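# Wedge the loose end board tight against the rail

## Task

Push a wedge, with its flat face toward the loose end board, into the empty gap at the rail's end so that the board presses firmly against the rail. The far end must stay wedged and both end boards must remain upright and flat on the table. It only counts if everything holds without the robot. Finish by opening the grippers and moving the arms away.

## Robot and tools

Robot: two arms, left_arm and right_arm, each ending in a parallel gripper. Its fingers extend along the gripper's own +z axis and close along its y axis. The reported end_effector_position is the point between the finger pads when they are shut, about 2 cm short of the fingertips. Closing pushes the tips roughly 10 mm further along +z.

Scene frame (used in every result): origin on the tabletop midway between the arms, +z up, +x out over the table, left_arm on the +y side. The arm names do not tell you which side of an image an arm appears on. Printed hand positions can be a little off, more so when the arm is stretched out.

The shared 14-number row. Every moving command uses one list of 14 values for both arms together, each value in [-1, 1]: dx, dy, dz, rx, ry, rz, opening for left_arm, then the same seven for right_arm. Send all 14 even if one arm should stay still. The first six per arm are an offset, not a pose: they are measured in that gripper's own axes, from its pose in the most recent result that showed it (before any such result in the scene, and for the second and later calls within one reply, from where the arm is when the action begins). A value of 1.0 equals 0.6 m of travel or 180 degrees of turn; rx, ry, rz form a single rotation vector. Zeros do not mean hold still: they pull the arm back to that reference pose. The opening is absolute: +1 fully open (0.084 m), -1 closed.

Tools:
- execute_actions {actions, pictures}. actions is a list with at most one item. An empty list only reports the state (with pictures). An action {rows, steps} runs up to 15 control steps of 1/30 s (15 if steps is omitted, minimum 7); each row is used for one step and the last row repeats. Every row is an offset from the same reference pose, not from the previous row. A wait {steps} without rows holds off for up to 300 steps counted from the last result. pictures true forces camera images.
- move {target, speed}. target is one 14-number row as above; each gripper travels in a straight line toward its offset pose and both arms finish together, in 0.5 to 10 s (cut off at 10 s). speed is the top path speed in m/s, 0.002 to 0.5, default 0.25; rotation is capped at twice that in rad/s. The opening is sent when the move starts. Paths ignore obstacles and the other arm, and grippers can lag, wander or overshoot speed, especially near full reach. The result ends with a move: line giving the outcome (done, off_target, moving, held, fault) and limits (paced: the sent pose was clipped; held: a safety check blocked some steps, after which the arm may jump quickly), plus each gripper's distance from its target. If only one arm is named, the other finished.
- wait {seconds}: 0 to 10 s of letting the scene run with nothing new sent.
- zoom_image {camera, region}: enlarges [x0, y0, x1, y1] pixels (max 504 by 504) of one camera's latest image. Cameras: cam_head_left, cam_head_right, cam_high, cam_low, cam_left_wrist, cam_right_wrist, all 896x504.
- finished_scene {scene}: ends and grades the current scene; irreversible. Call it only when the goal holds on its own.

Low-level behavior. Each step the commanded pose is clipped to within 70 mm and 16 degrees of the measured pose; inverse kinematics favors position over orientation. Elbows stop just short of straight. The last 7 steps of an action run after its result is returned, and the simulation keeps going while the operator writes. After an action ends, an arm only continues to its last clipped pose, so long moves may need several actions; check the result and command the remainder. A result with nothing pending shows a Hand target line per arm.

Result lines: per-arm pose (position in m, quaternion wxyz) and velocities; grip_measured is the actual finger opening on the command scale; joint positions and torques (torques carry offsets and noise); HELD marks steps where the command was not passed on; pose unreachable means the clearance check altered or blocked an arm's command; MOTOR HOT warns from 65 °C, and at 80 °C an OVER-TEMPERATURE FAULT brakes that arm until it cools.

Gripping: to hold something, command an opening well below grip_measured; the lower, the harder the squeeze (about 24 N per pad up to roughly 6 cm width). Echoing grip_measured back still presses lightly on narrow parts, but wide ones may slip. Fast closing can squeeze too hard.

Avoid: knocking anything off the table (fails the task), dropping or slamming parts, pushing hard, and arms colliding with or pressing on each other. Faster contact and targets set farther beyond the contact press harder. If a joint's contact torque hits its load limit (waist and shoulder 45.5, elbow and forearm roll 27.3, wrist pitch and wrist roll 18.2 N m, held weight included), that arm backs off, freezes 10 s and drops the rest of the call. Occasional disturbances may tug a held part or nudge a loose one. To keep an arm still, send the offset back to its desired pose in a reply's first call and zeros afterwards, with the opening it should keep.

Each tool is called after "Emit:" as name(argument=value, ...), one argument or row to a line, values as JSON.

## Session

Emit:
execute_actions(
  actions=[],
)

Scene clock: 0.00 s of 5950.00 s.
left_arm: end_effector_position=(+0.0978, +0.2184, +0.1711) grip_measured=+1.00 end_effector_quat_wxyz=(-0.463, +0.863, +0.115, -0.168) end_effector_velocity=(+0.000, -0.000, -0.000) end_effector_angular_velocity=(+0.001, +0.001, +0.001) | right_arm: end_effector_position=(+0.1688, -0.2291, +0.1844) grip_measured=+1.00 end_effector_quat_wxyz=(+0.342, +0.892, -0.281, +0.088) end_effector_velocity=(-0.000, -0.000, -0.000) end_effector_angular_velocity=(-0.001, +0.000, +0.000)
Joint positions: left_arm=[-1.036  0.193 -1.036 -0.014  1.872 -1.367  0.084] | right_arm=[ 1.108 -0.05  -0.907 -0.315  1.615  1.734  0.084]
Joint velocities: left_arm=[ 0.001  0.003 -0.002 -0.     0.     0.    -0.   ] | right_arm=[ 0.     0.001  0.    -0.     0.001 -0.     0.   ]
Joint torques (N m, as the arm reports them, + toward a larger angle): no reading
Hand target (left_arm): +0.098, +0.218, +0.171; -0.463, +0.863, +0.115, -0.168
Hand target (right_arm): +0.169, -0.229, +0.184; +0.342, +0.892, -0.281, +0.088

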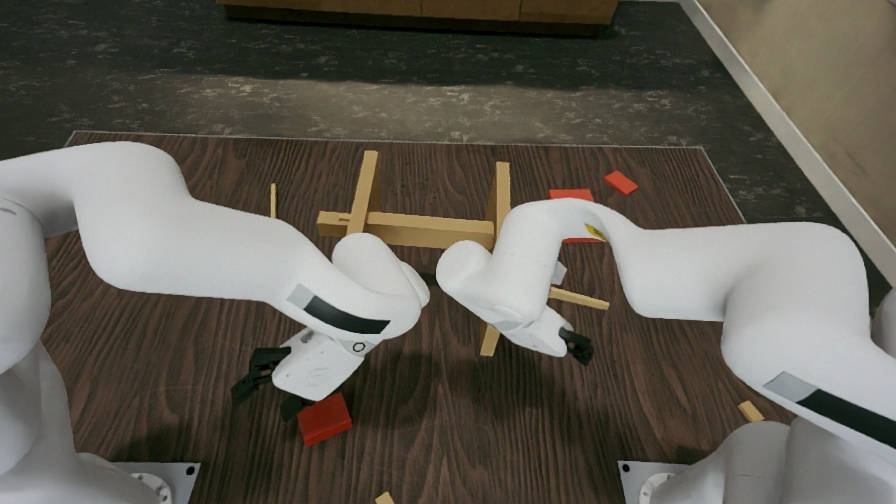

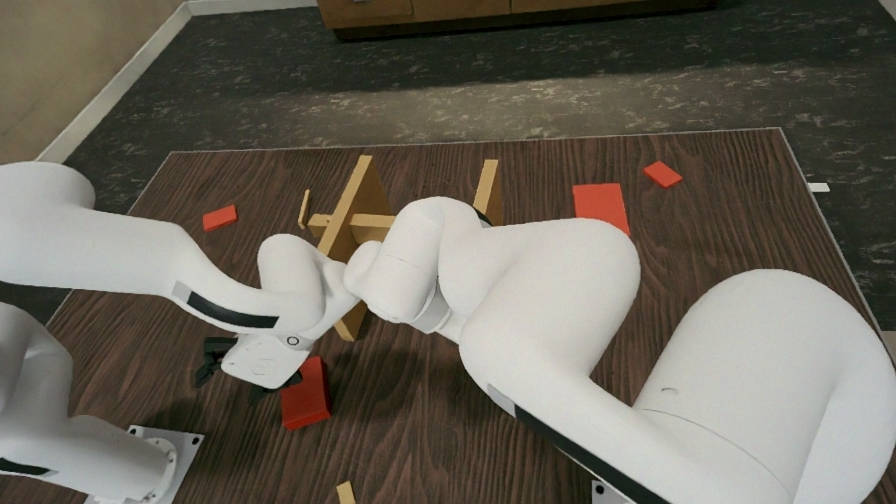

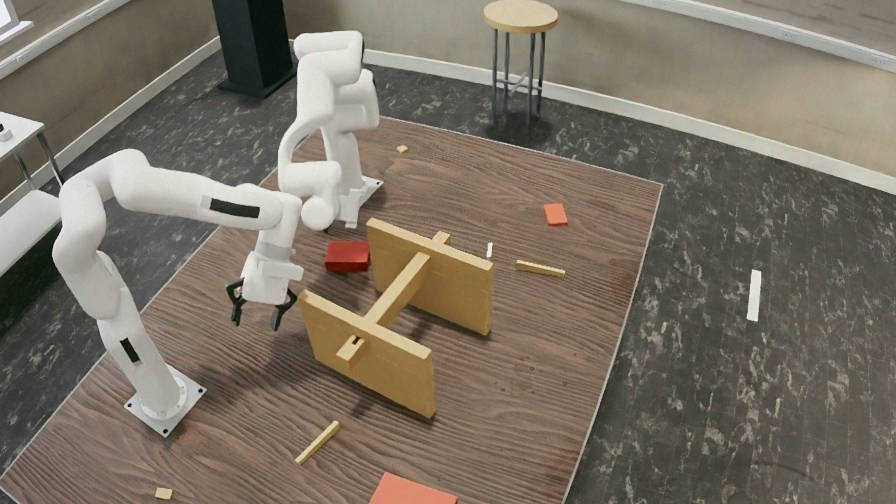

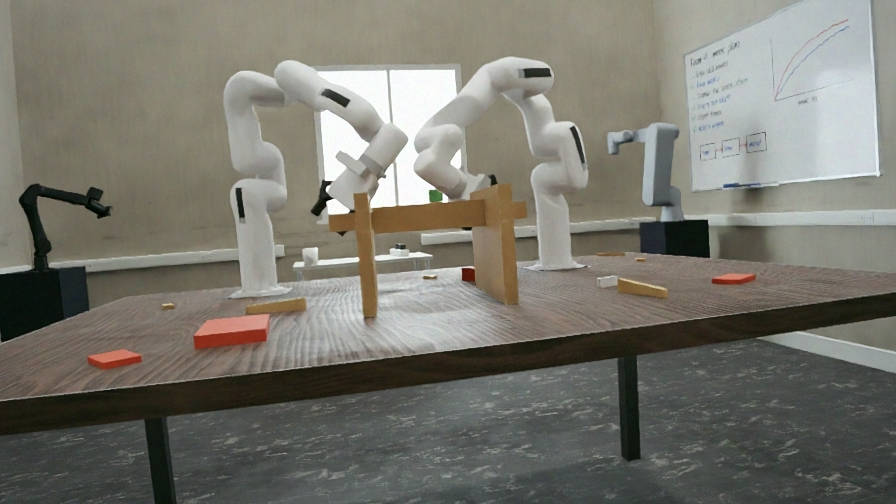

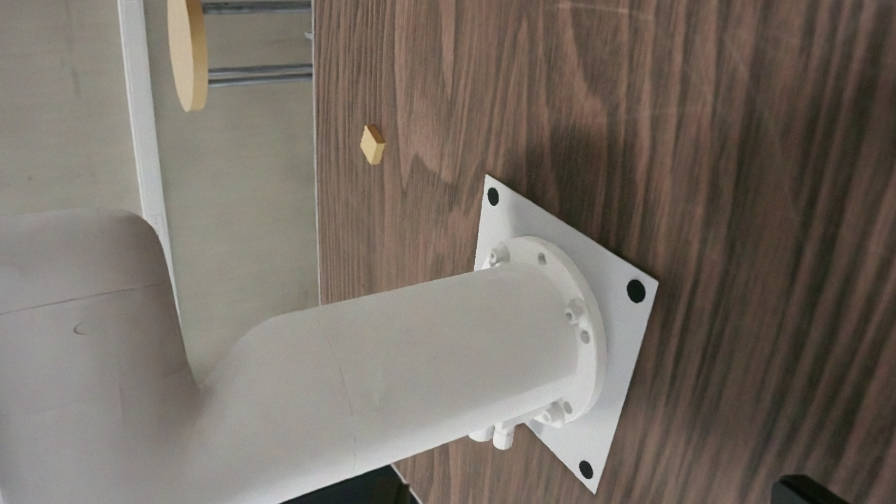

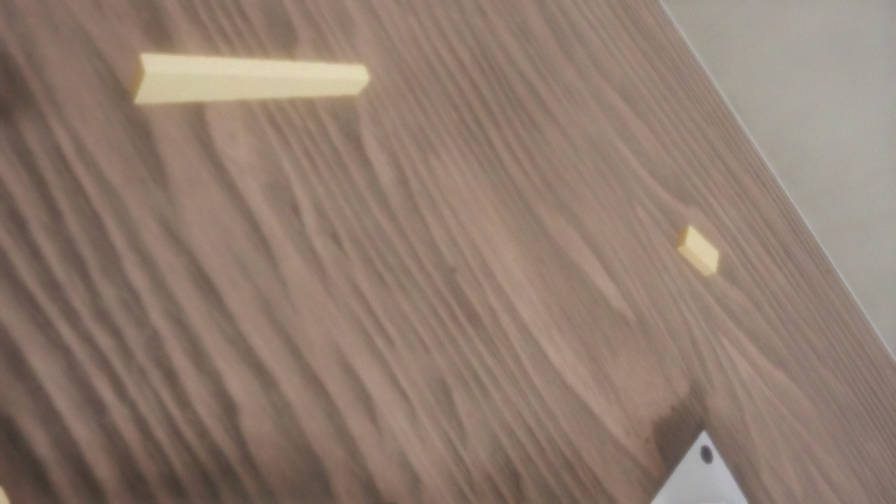

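Emit:
zoom_image(
  camera="cam_high",
  region=[280, 200, 600, 480],
)

Emit:
zoom_image(
  camera="cam_head_left",
  region=[240, 140, 540, 280],
)

Emit:
zoom_image(
  camera="cam_low",
  region=[220, 170, 700, 340],
)

Region (280, 200, 600, 480) of cam_high's 896x504 image, scaled by 1.575, with more detail than that image has; it fills the top 441 rows of this view, and the rest is white.

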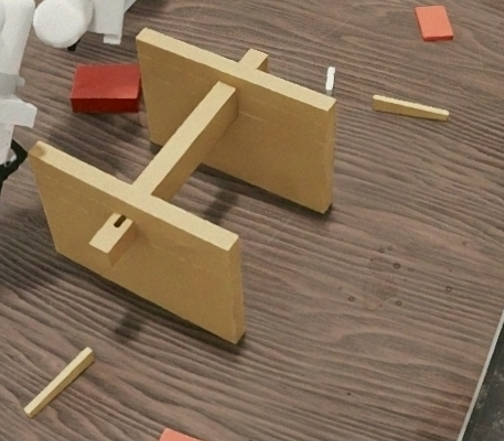

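Region (240, 140, 540, 280) of cam_head_left's 896x504 image, scaled by 1.680, with more detail than that image has; it fills the top 235 rows of this view, and the rest is white.

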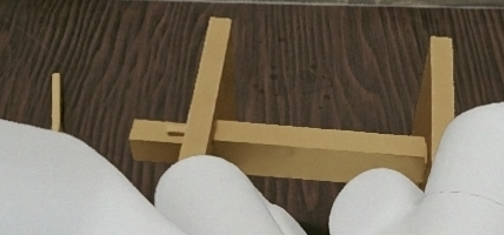

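Region (220, 170, 700, 340) of cam_low's 896x504 image, scaled by 1.050, with more detail than that image has; it fills the top 178 rows of this view, and the rest is white.

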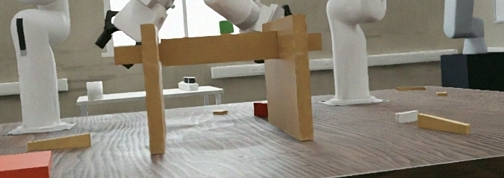

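Emit:
move(
  target=[0.087,-0.375,-0.134,-0.308,0.112,0.077,1,0.168,0.258,-0.173,0.226,-0.058,-0.186,1],
  speed=0.35,
)

Scene clock: 3.10 s of 5950.00 s.
left_arm: end_effector_position=(+0.1678, +0.2976, +0.3915) grip_measured=+1.00 end_effector_quat_wxyz=(-0.003, +1.000, -0.001, +0.000) end_effector_velocity=(+0.000, +0.000, +0.004) end_effector_angular_velocity=(-0.009, -0.008, -0.002) | right_arm: end_effector_position=(+0.1681, -0.2989, +0.3836) grip_measured=+1.00 end_effector_quat_wxyz=(+0.000, +1.000, +0.001, +0.001) end_effector_velocity=(-0.000, -0.000, +0.003) end_effector_angular_velocity=(+0.006, -0.004, +0.002)
Joint positions: left_arm=[-0.599 -0.834 -0.941  0.006  1.779 -0.665  0.084] | right_arm=[ 0.625 -0.766 -0.949 -0.001  1.714  0.544  0.084]
Joint velocities: left_arm=[ 0.003 -0.005 -0.006 -0.002 -0.001  0.004 -0.   ] | right_arm=[-0.003 -0.002 -0.006  0.003  0.002 -0.005  0.   ]
Joint torques (N m, as the arm reports them, + toward a larger angle): left_arm=[ -0.33  -1.13 -10.7   -0.56  -0.68   1.05] | right_arm=[  2.    -4.42 -10.76   1.02  -0.68  -0.04]
Hand target (left_arm): +0.168, +0.298, +0.392; -0.003, +1.000, -0.001, +0.001
Hand target (right_arm): +0.168, -0.299, +0.384; -0.000, +1.000, +0.001, +0.001
Off the commanded pose (left_arm): 0.001 m, 0 deg.
Off the commanded pose (right_arm): 0.001 m, 0 deg.
Kept back: nothing.
move: done

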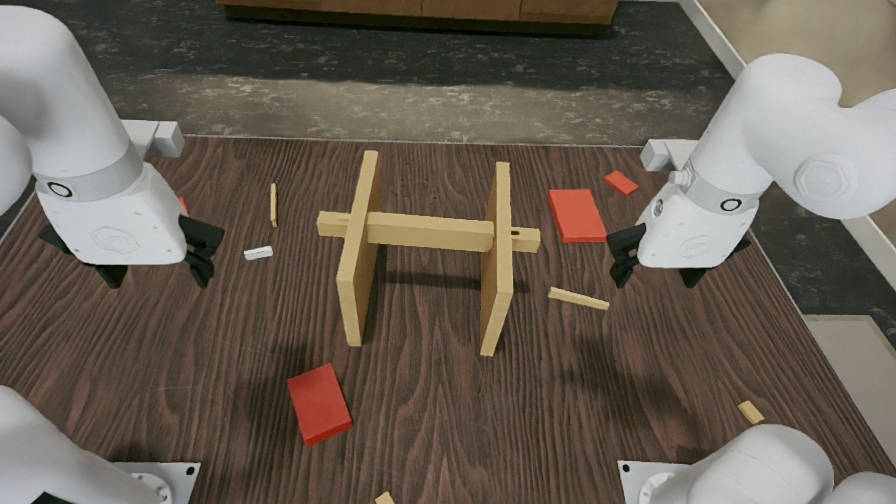

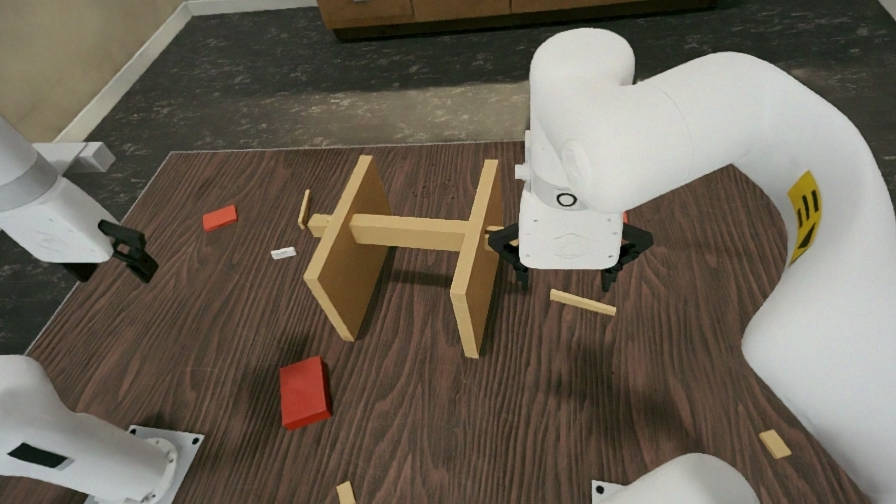

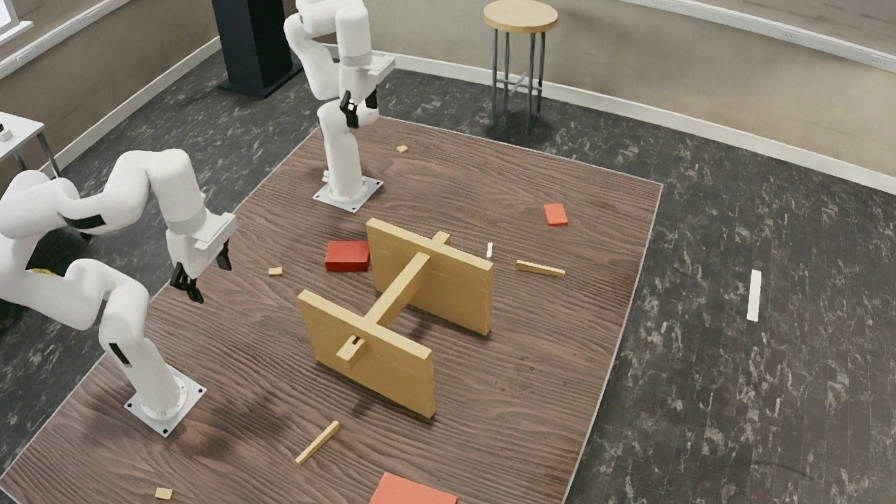

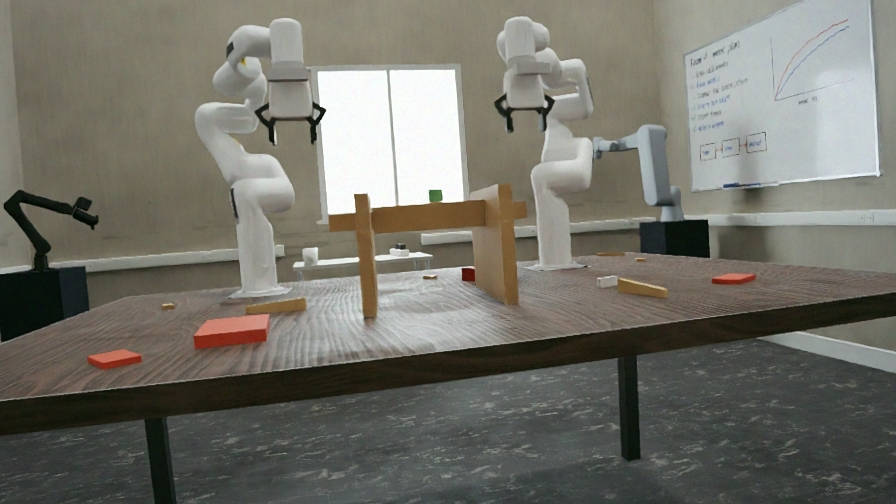

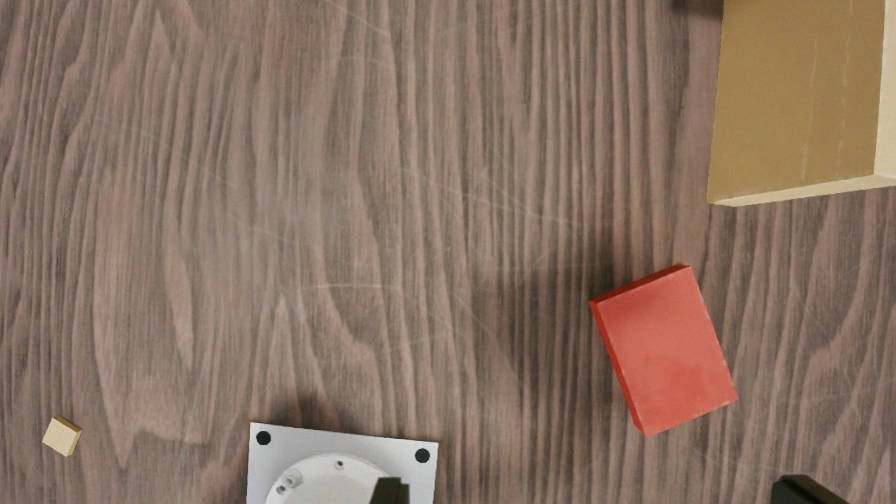

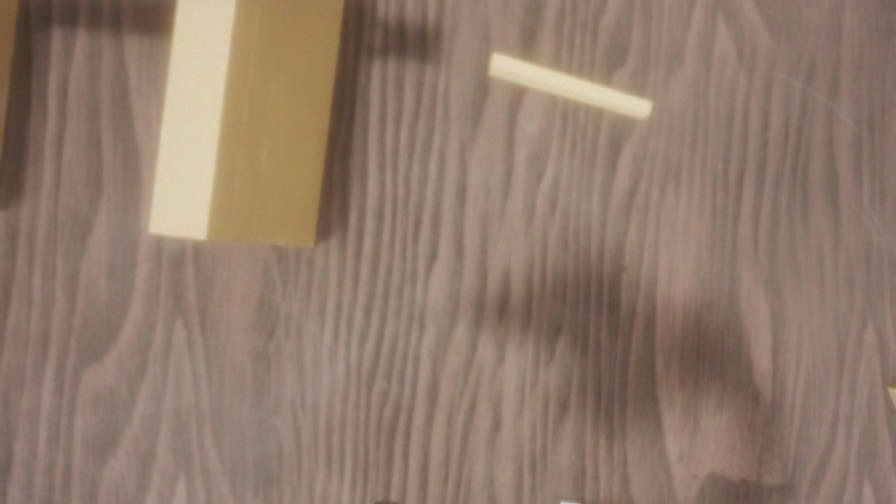

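Emit:
zoom_image(
  camera="cam_head_left",
  region=[300, 190, 400, 260],
)

Emit:
zoom_image(
  camera="cam_head_left",
  region=[460, 200, 560, 270],
)

Emit:
move(
  target=[0.17,0.2,0.0,0,0,0,1,0.17,-0.2,0.0,0,0,0,1],
  speed=0.35,
)

Region (300, 190, 400, 260) of cam_head_left's 896x504 image, scaled by 5.040, with more detail than that image has; it fills the top 353 rows of this view, and the rest is white.

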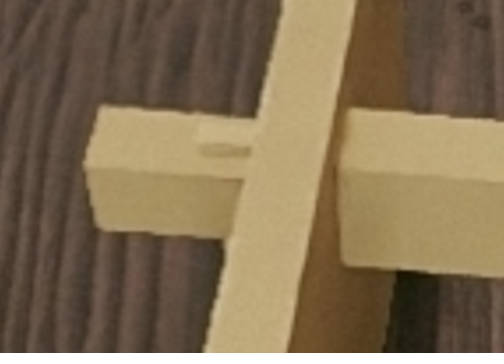

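Region (460, 200, 560, 270) of cam_head_left's 896x504 image, scaled by 5.040, with more detail than that image has; it fills the top 353 rows of this view, and the rest is white.

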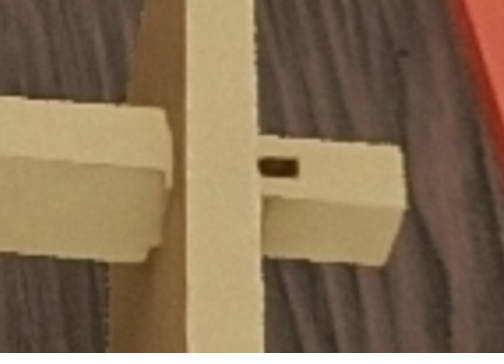

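Scene clock: 4.40 s of 5950.00 s.
left_arm: end_effector_position=(+0.2697, +0.1780, +0.3911) grip_measured=+1.00 end_effector_quat_wxyz=(-0.003, +1.000, -0.001, +0.001) end_effector_velocity=(+0.001, -0.001, -0.003) end_effector_angular_velocity=(+0.005, +0.005, -0.001) | right_arm: end_effector_position=(+0.2700, -0.1793, +0.3844) grip_measured=+1.00 end_effector_quat_wxyz=(-0.000, +1.000, +0.001, +0.001) end_effector_velocity=(+0.000, +0.001, -0.003) end_effector_angular_velocity=(-0.005, +0.007, +0.001)
Joint positions: left_arm=[-0.68  -0.324 -1.28   0.005  1.607 -0.748  0.084] | right_arm=[ 0.749 -0.258 -1.32  -0.001  1.576  0.669  0.084]
Joint velocities: left_arm=[-0.001  0.008 -0.001 -0.    -0.    -0.    -0.   ] | right_arm=[ 0.002  0.009 -0.     0.     0.001  0.001 -0.   ]
Joint torques (N m, as the arm reports them, + toward a larger angle): left_arm=[ -0.1   -8.45 -11.72  -0.73  -0.71   0.96] | right_arm=[  2.   -12.6  -11.42   0.81  -0.77   0.02]
Hand target (left_arm): +0.270, +0.178, +0.391; -0.003, +1.000, -0.001, +0.000
Hand target (right_arm): +0.270, -0.179, +0.384; +0.000, +1.000, +0.001, +0.001
Off the commanded pose (left_arm): 0.001 m, 0 deg.
Off the commanded pose (right_arm): 0.001 m, 0 deg.
Kept back: nothing.
move: done

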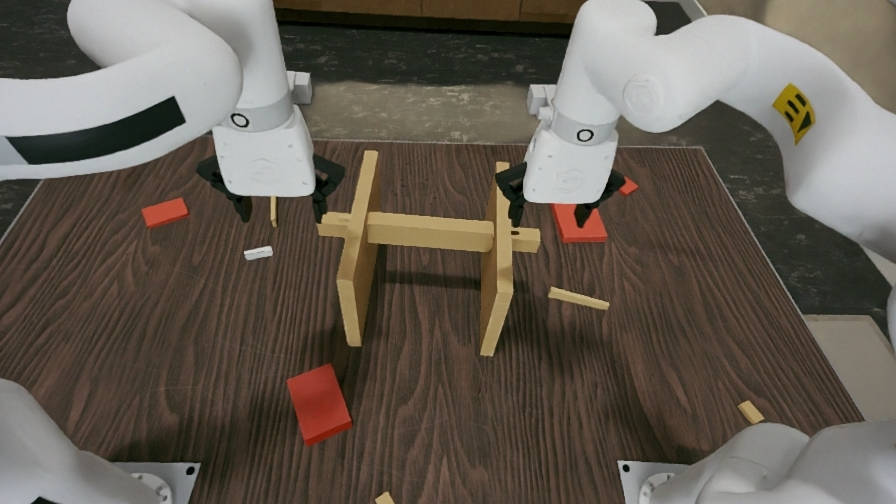

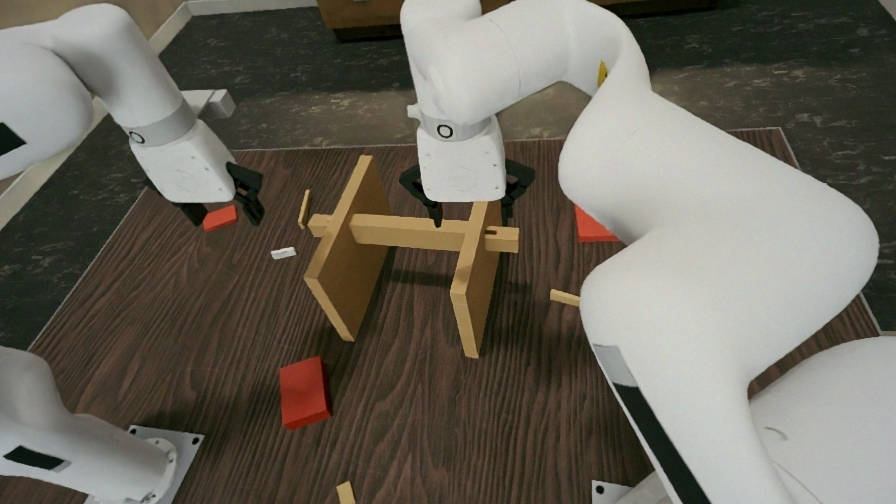

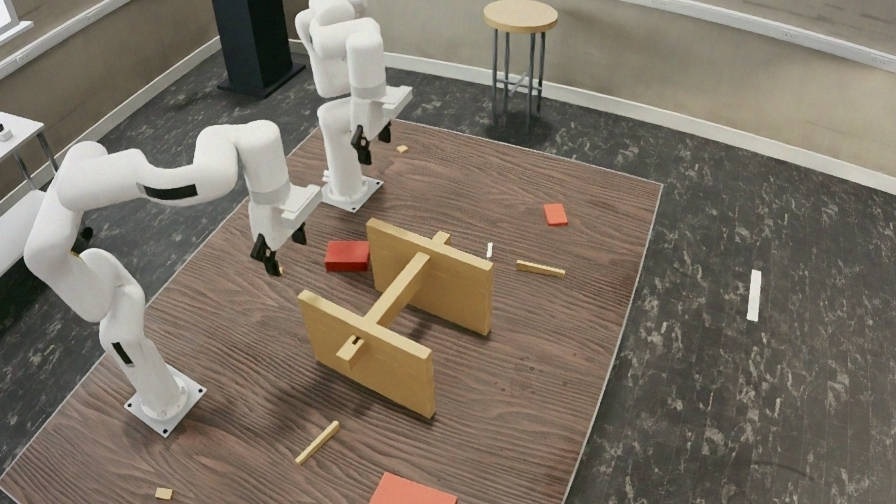

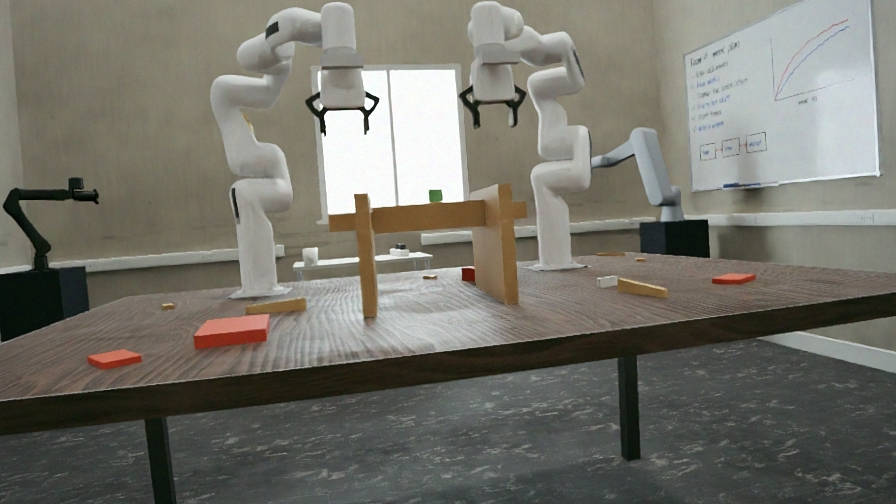

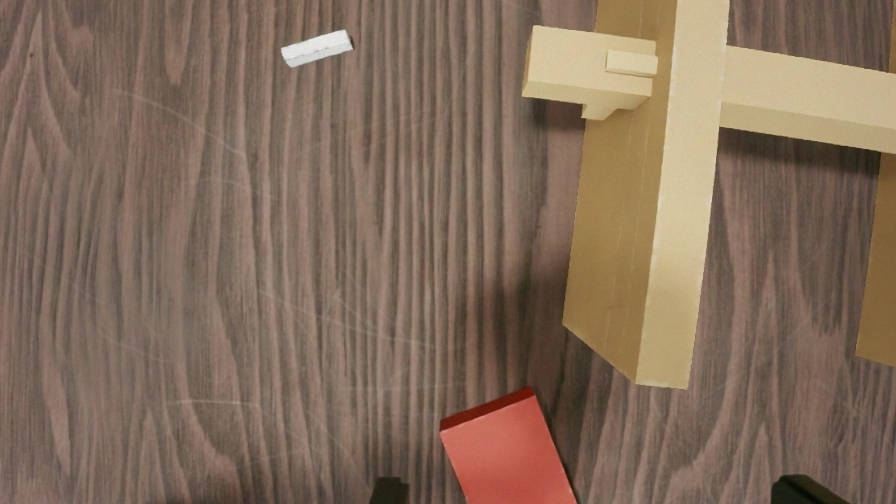

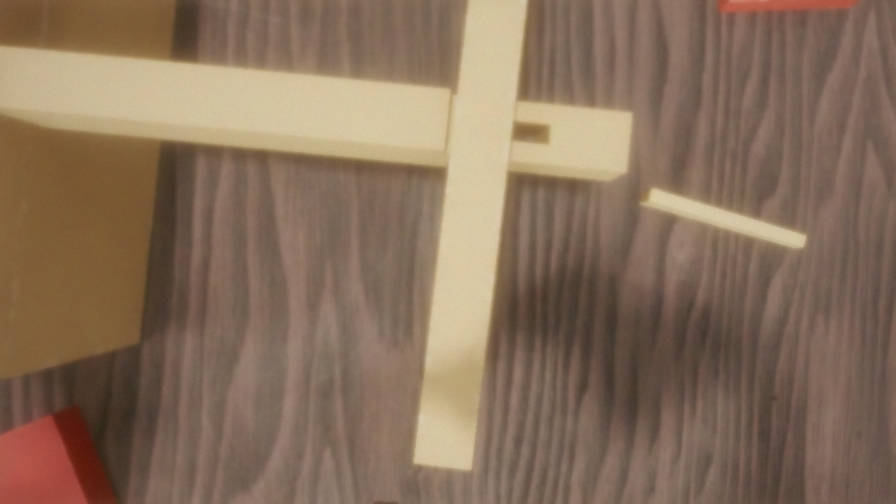

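Emit:
zoom_image(
  camera="cam_low",
  region=[235, 285, 325, 325],
)

Emit:
zoom_image(
  camera="cam_low",
  region=[585, 265, 685, 305],
)

Emit:
zoom_image(
  camera="cam_high",
  region=[280, 405, 360, 475],
)

Emit:
zoom_image(
  camera="cam_right_wrist",
  region=[420, 60, 840, 270],
)

Emit:
zoom_image(
  camera="cam_low",
  region=[320, 180, 540, 260],
)

Region (235, 285, 325, 325) of cam_low's 896x504 image, scaled by 5.600, with more detail than that image has.

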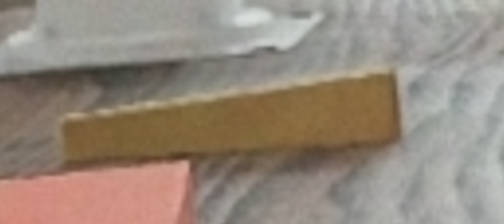

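Region (585, 265, 685, 305) of cam_low's 896x504 image, scaled by 5.040, with more detail than that image has; it fills the top 202 rows of this view, and the rest is white.

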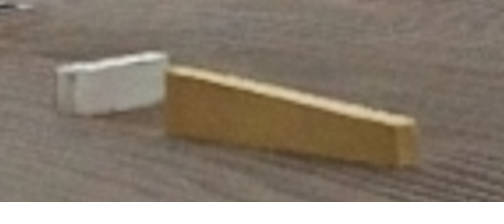

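Region (280, 405, 360, 475) of cam_high's 896x504 image, scaled by 6.300, with more detail than that image has; it fills the top 441 rows of this view, and the rest is white.

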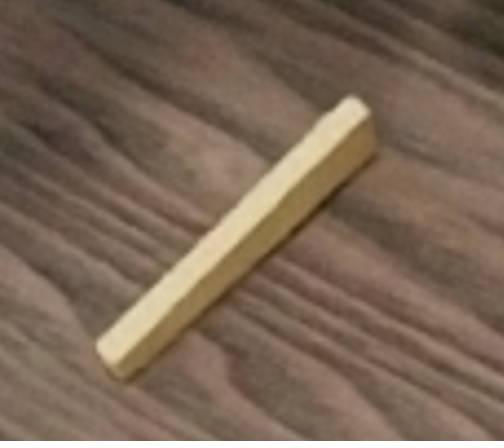

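Region (420, 60, 840, 270) of cam_right_wrist's 896x504 image, scaled by 1.200, with more detail than that image has.

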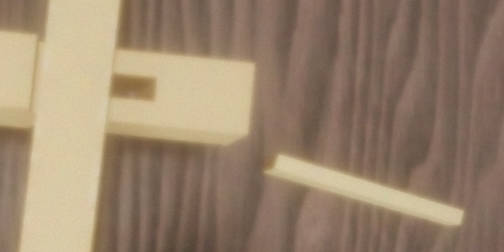

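Region (320, 180, 540, 260) of cam_low's 896x504 image, scaled by 2.291, with more detail than that image has; it fills the top 183 rows of this view, and the rest is white.

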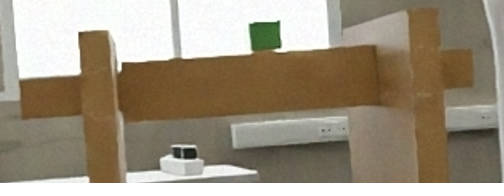

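Emit:
move(
  target=[0.25,0.297,0.05,0,0,-0.465,1,0.172,0.237,0.44,0,0,0.585,-0.2],
  speed=0.35,
)

Scene clock: 11.07 s of 5950.00 s.
left_arm: end_effector_position=(+0.4200, +0.0003, +0.3603) grip_measured=+1.00 end_effector_quat_wxyz=(-0.001, +0.745, +0.667, +0.002) end_effector_velocity=(+0.001, -0.000, +0.001) end_effector_angular_velocity=(+0.009, +0.008, +0.002) | right_arm: end_effector_position=(+0.3739, -0.3213, +0.1212) grip_measured=-0.22 end_effector_quat_wxyz=(+0.001, -0.608, +0.794, -0.001) end_effector_velocity=(-0.002, -0.001, -0.002) end_effector_angular_velocity=(-0.002, +0.006, -0.003)
Joint positions: left_arm=[-0.726  0.641 -2.428  0.005  1.787 -2.253  0.084] | right_arm=[ 0.326 -0.012 -0.799 -0.001  0.808  2.084  0.035]
Joint velocities: left_arm=[ 0.     0.047 -0.084  0.     0.049 -0.001  0.   ] | right_arm=[-0.001  0.003  0.003 -0.     0.001  0.002 -0.   ]
Joint torques (N m, as the arm reports them, + toward a larger angle): left_arm=[ -0.04 -21.74 -10.65  -0.51  -0.55   0.9 ] | right_arm=[  2.35 -16.15 -10.29   0.66  -0.69   0.01]
Hand target (left_arm): +0.420, +0.000, +0.360; -0.001, +0.745, +0.667, +0.002
Hand target (right_arm): +0.374, -0.321, +0.121; +0.001, -0.607, +0.794, -0.001
Off the commanded pose (left_arm): 0.001 m, 0 deg.
Off the commanded pose (right_arm): 0.001 m, 0 deg.
Kept back: nothing.
After step 90, 0.57 s passed at rest.
move: done

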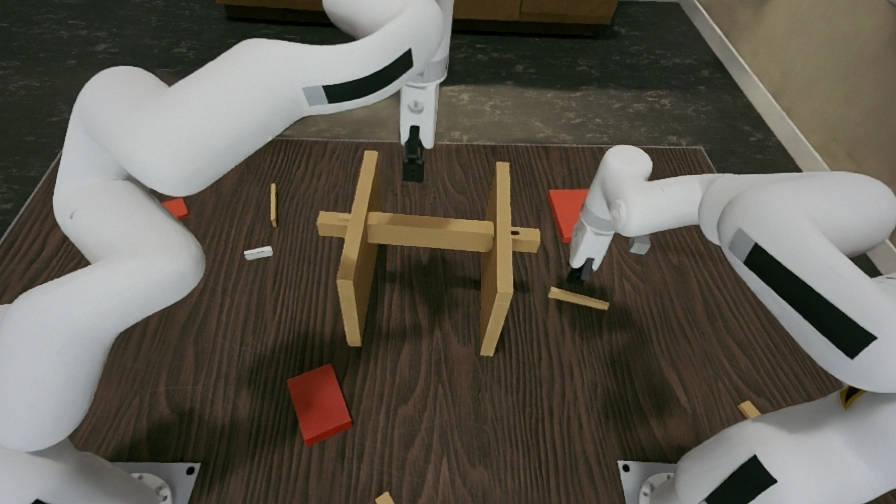

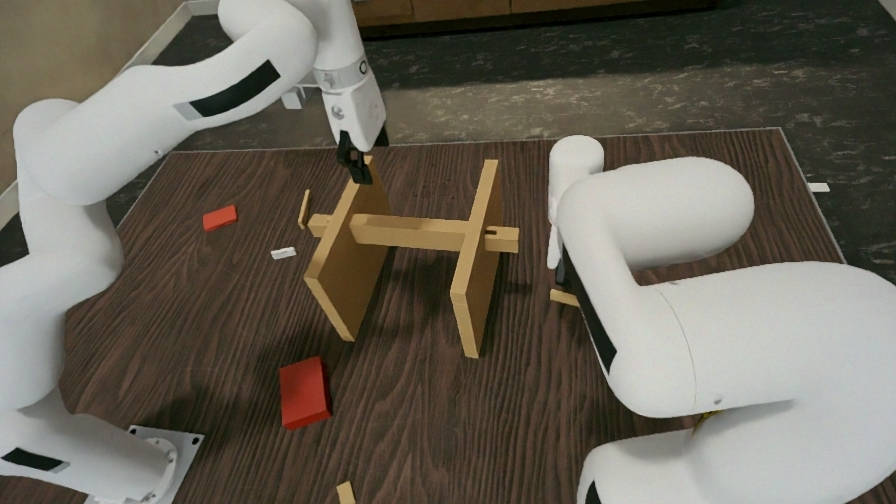

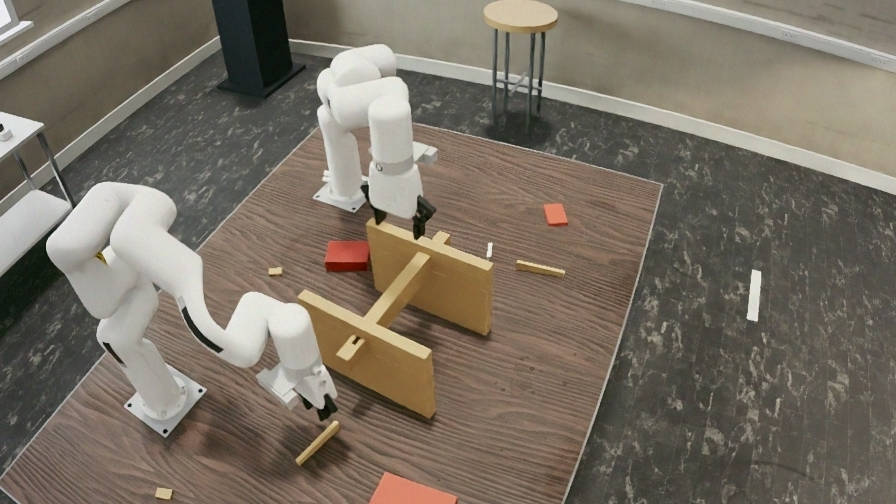

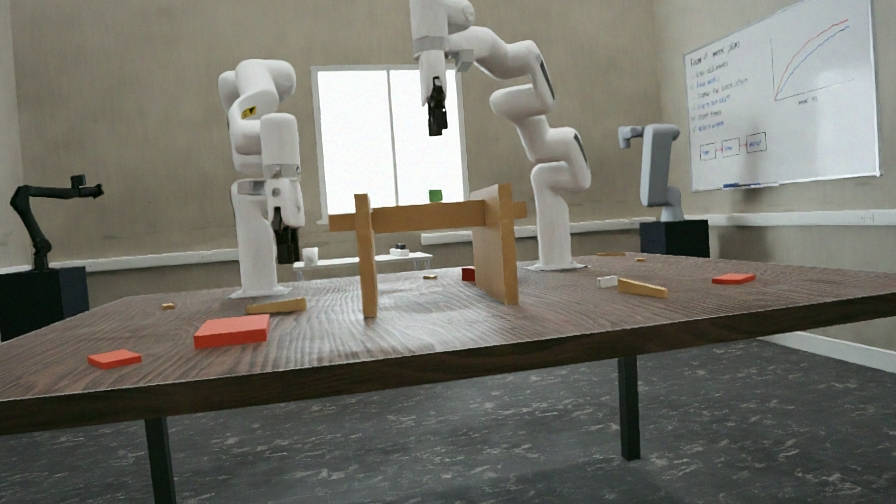

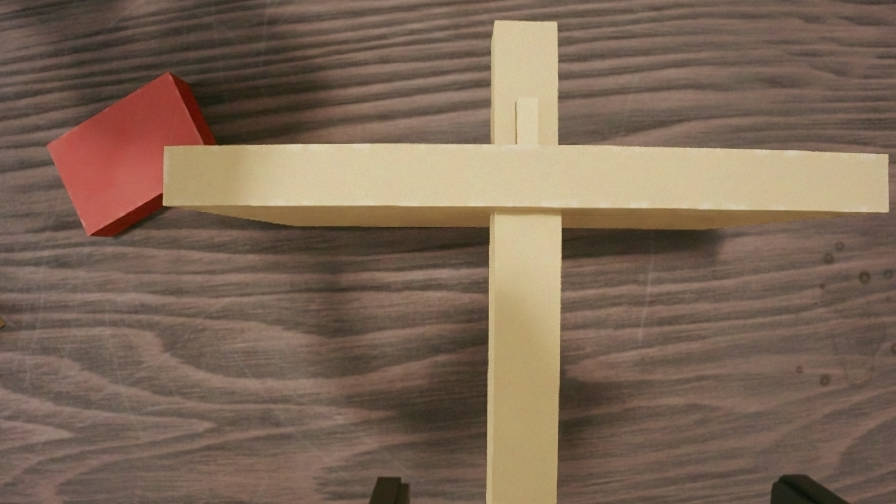

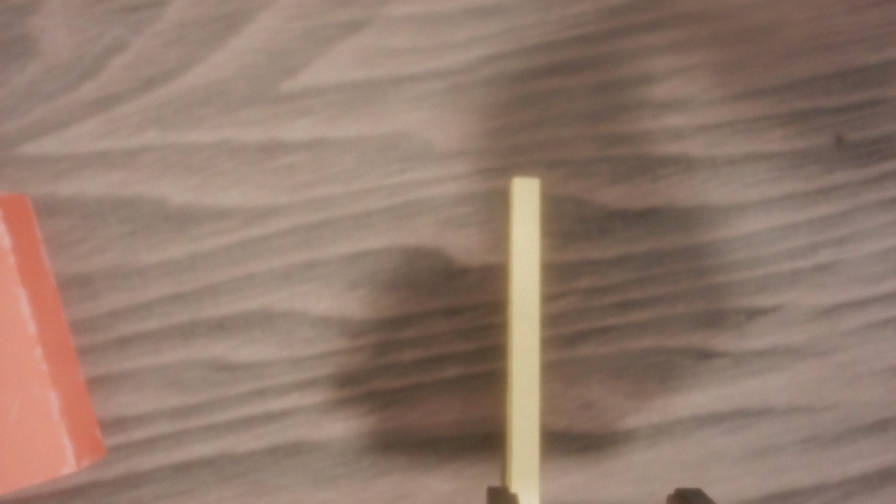

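Emit:
move(
  target=[0,0,0,0,0,0,1,-0.02,-0.008,0.135,0,0,0,-0.2],
  speed=0.15,
)

Scene clock: 12.53 s of 5950.00 s.
left_arm: end_effector_position=(+0.4200, +0.0003, +0.3603) grip_measured=+1.00 end_effector_quat_wxyz=(-0.001, +0.745, +0.667, +0.002) end_effector_velocity=(-0.000, +0.000, -0.000) end_effector_angular_velocity=(+0.001, +0.001, -0.001) | right_arm: end_effector_position=(+0.3823, -0.3110, +0.0407) grip_measured=-0.22 end_effector_quat_wxyz=(+0.002, -0.608, +0.794, -0.001) end_effector_velocity=(-0.003, -0.001, -0.003) end_effector_angular_velocity=(-0.002, +0.009, -0.001)
Joint positions: left_arm=[-0.726  0.641 -2.428  0.005  1.787 -2.253  0.084] | right_arm=[ 0.344  0.2   -0.783 -0.002  0.579  2.103  0.035]
Joint velocities: left_arm=[ 0.    -0.     0.001  0.     0.001  0.001  0.   ] | right_arm=[-0.     0.004  0.004  0.     0.001  0.    -0.   ]
Joint torques (N m, as the arm reports them, + toward a larger angle): left_arm=[  0.41 -21.05 -10.7   -0.77  -0.51   0.84] | right_arm=[  2.04 -17.97  -9.07   0.83  -0.63  -0.08]
Hand target (left_arm): +0.420, +0.000, +0.360; -0.001, +0.745, +0.667, +0.002
Hand target (right_arm): +0.382, -0.311, +0.040; +0.001, -0.608, +0.794, -0.001
Off the commanded pose (left_arm): 0.000 m, 0 deg.
Off the commanded pose (right_arm): 0.001 m, 0 deg.
Kept back: nothing.
move: done

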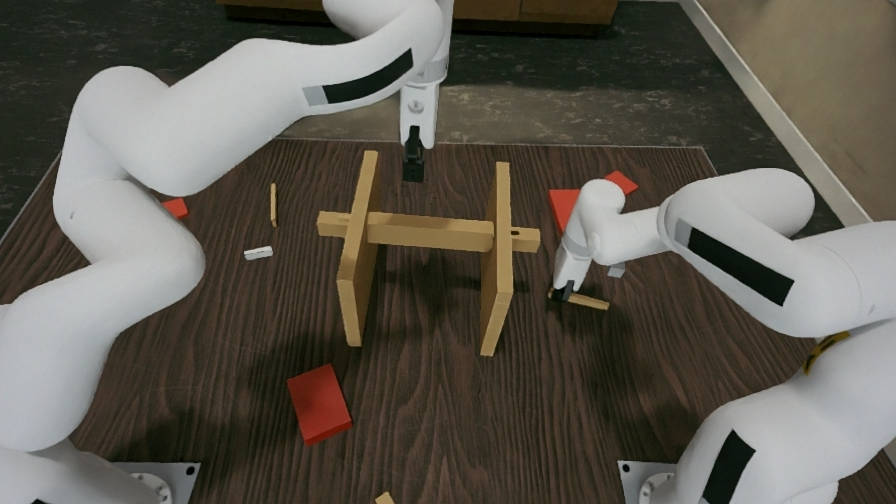

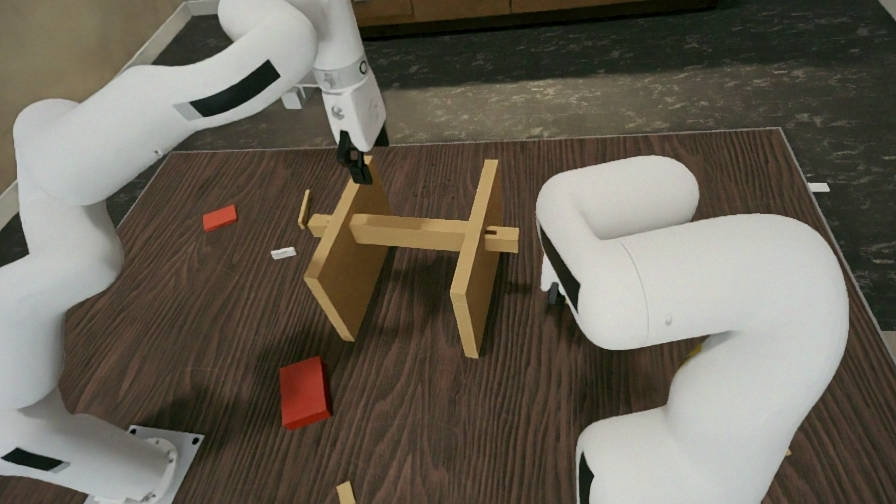

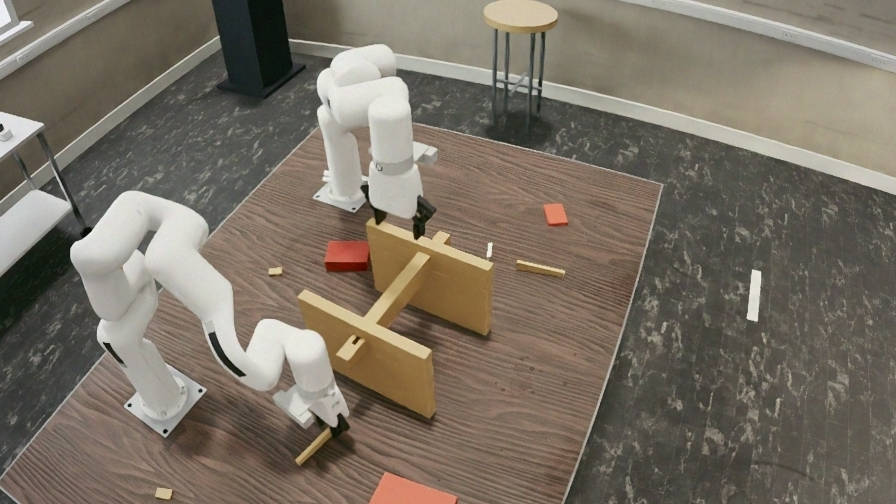

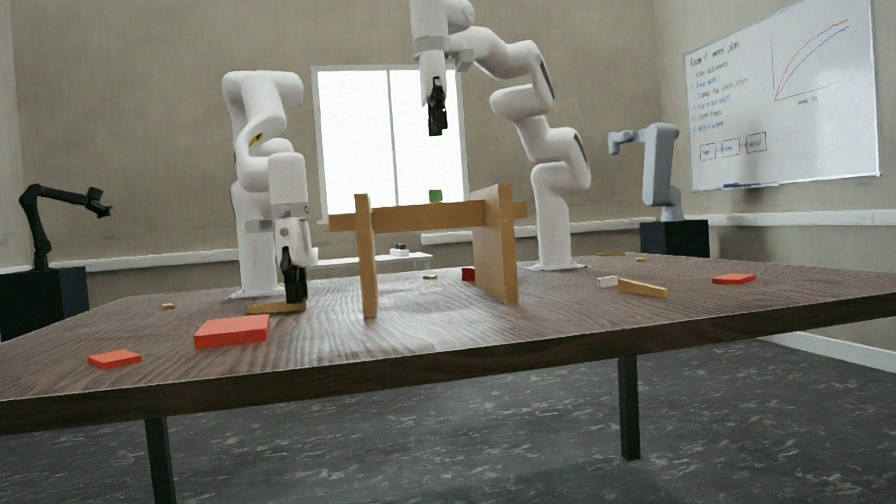

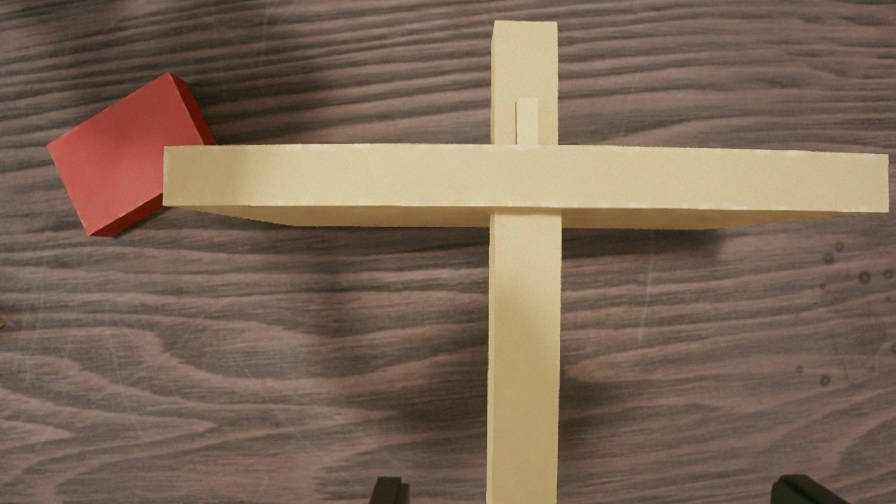

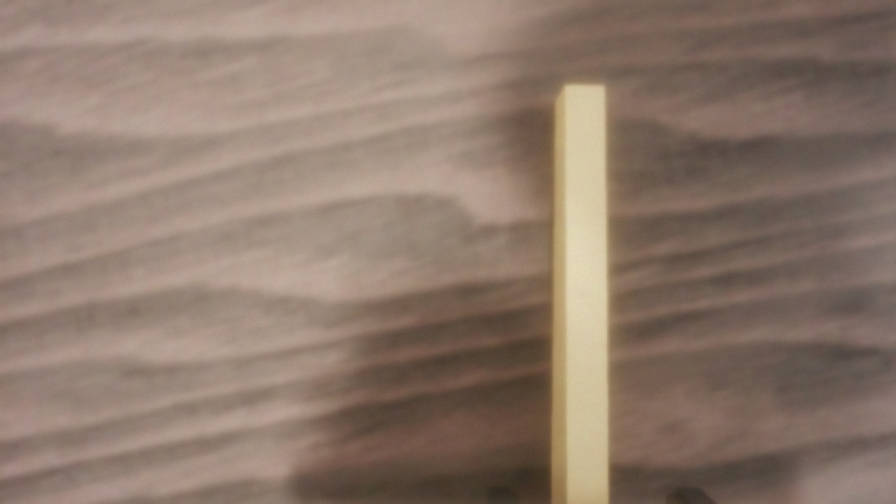

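Emit:
zoom_image(
  camera="cam_low",
  region=[235, 260, 335, 325],
)

Region (235, 260, 335, 325) of cam_low's 896x504 image, scaled by 5.040, with more detail than that image has; it fills the top 328 rows of this view, and the rest is white.

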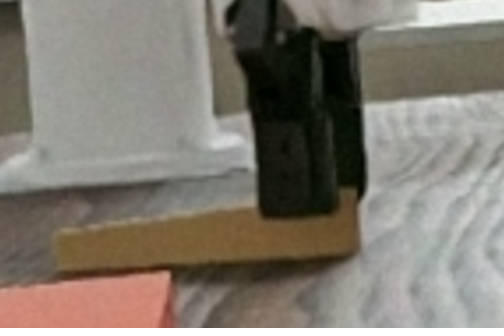

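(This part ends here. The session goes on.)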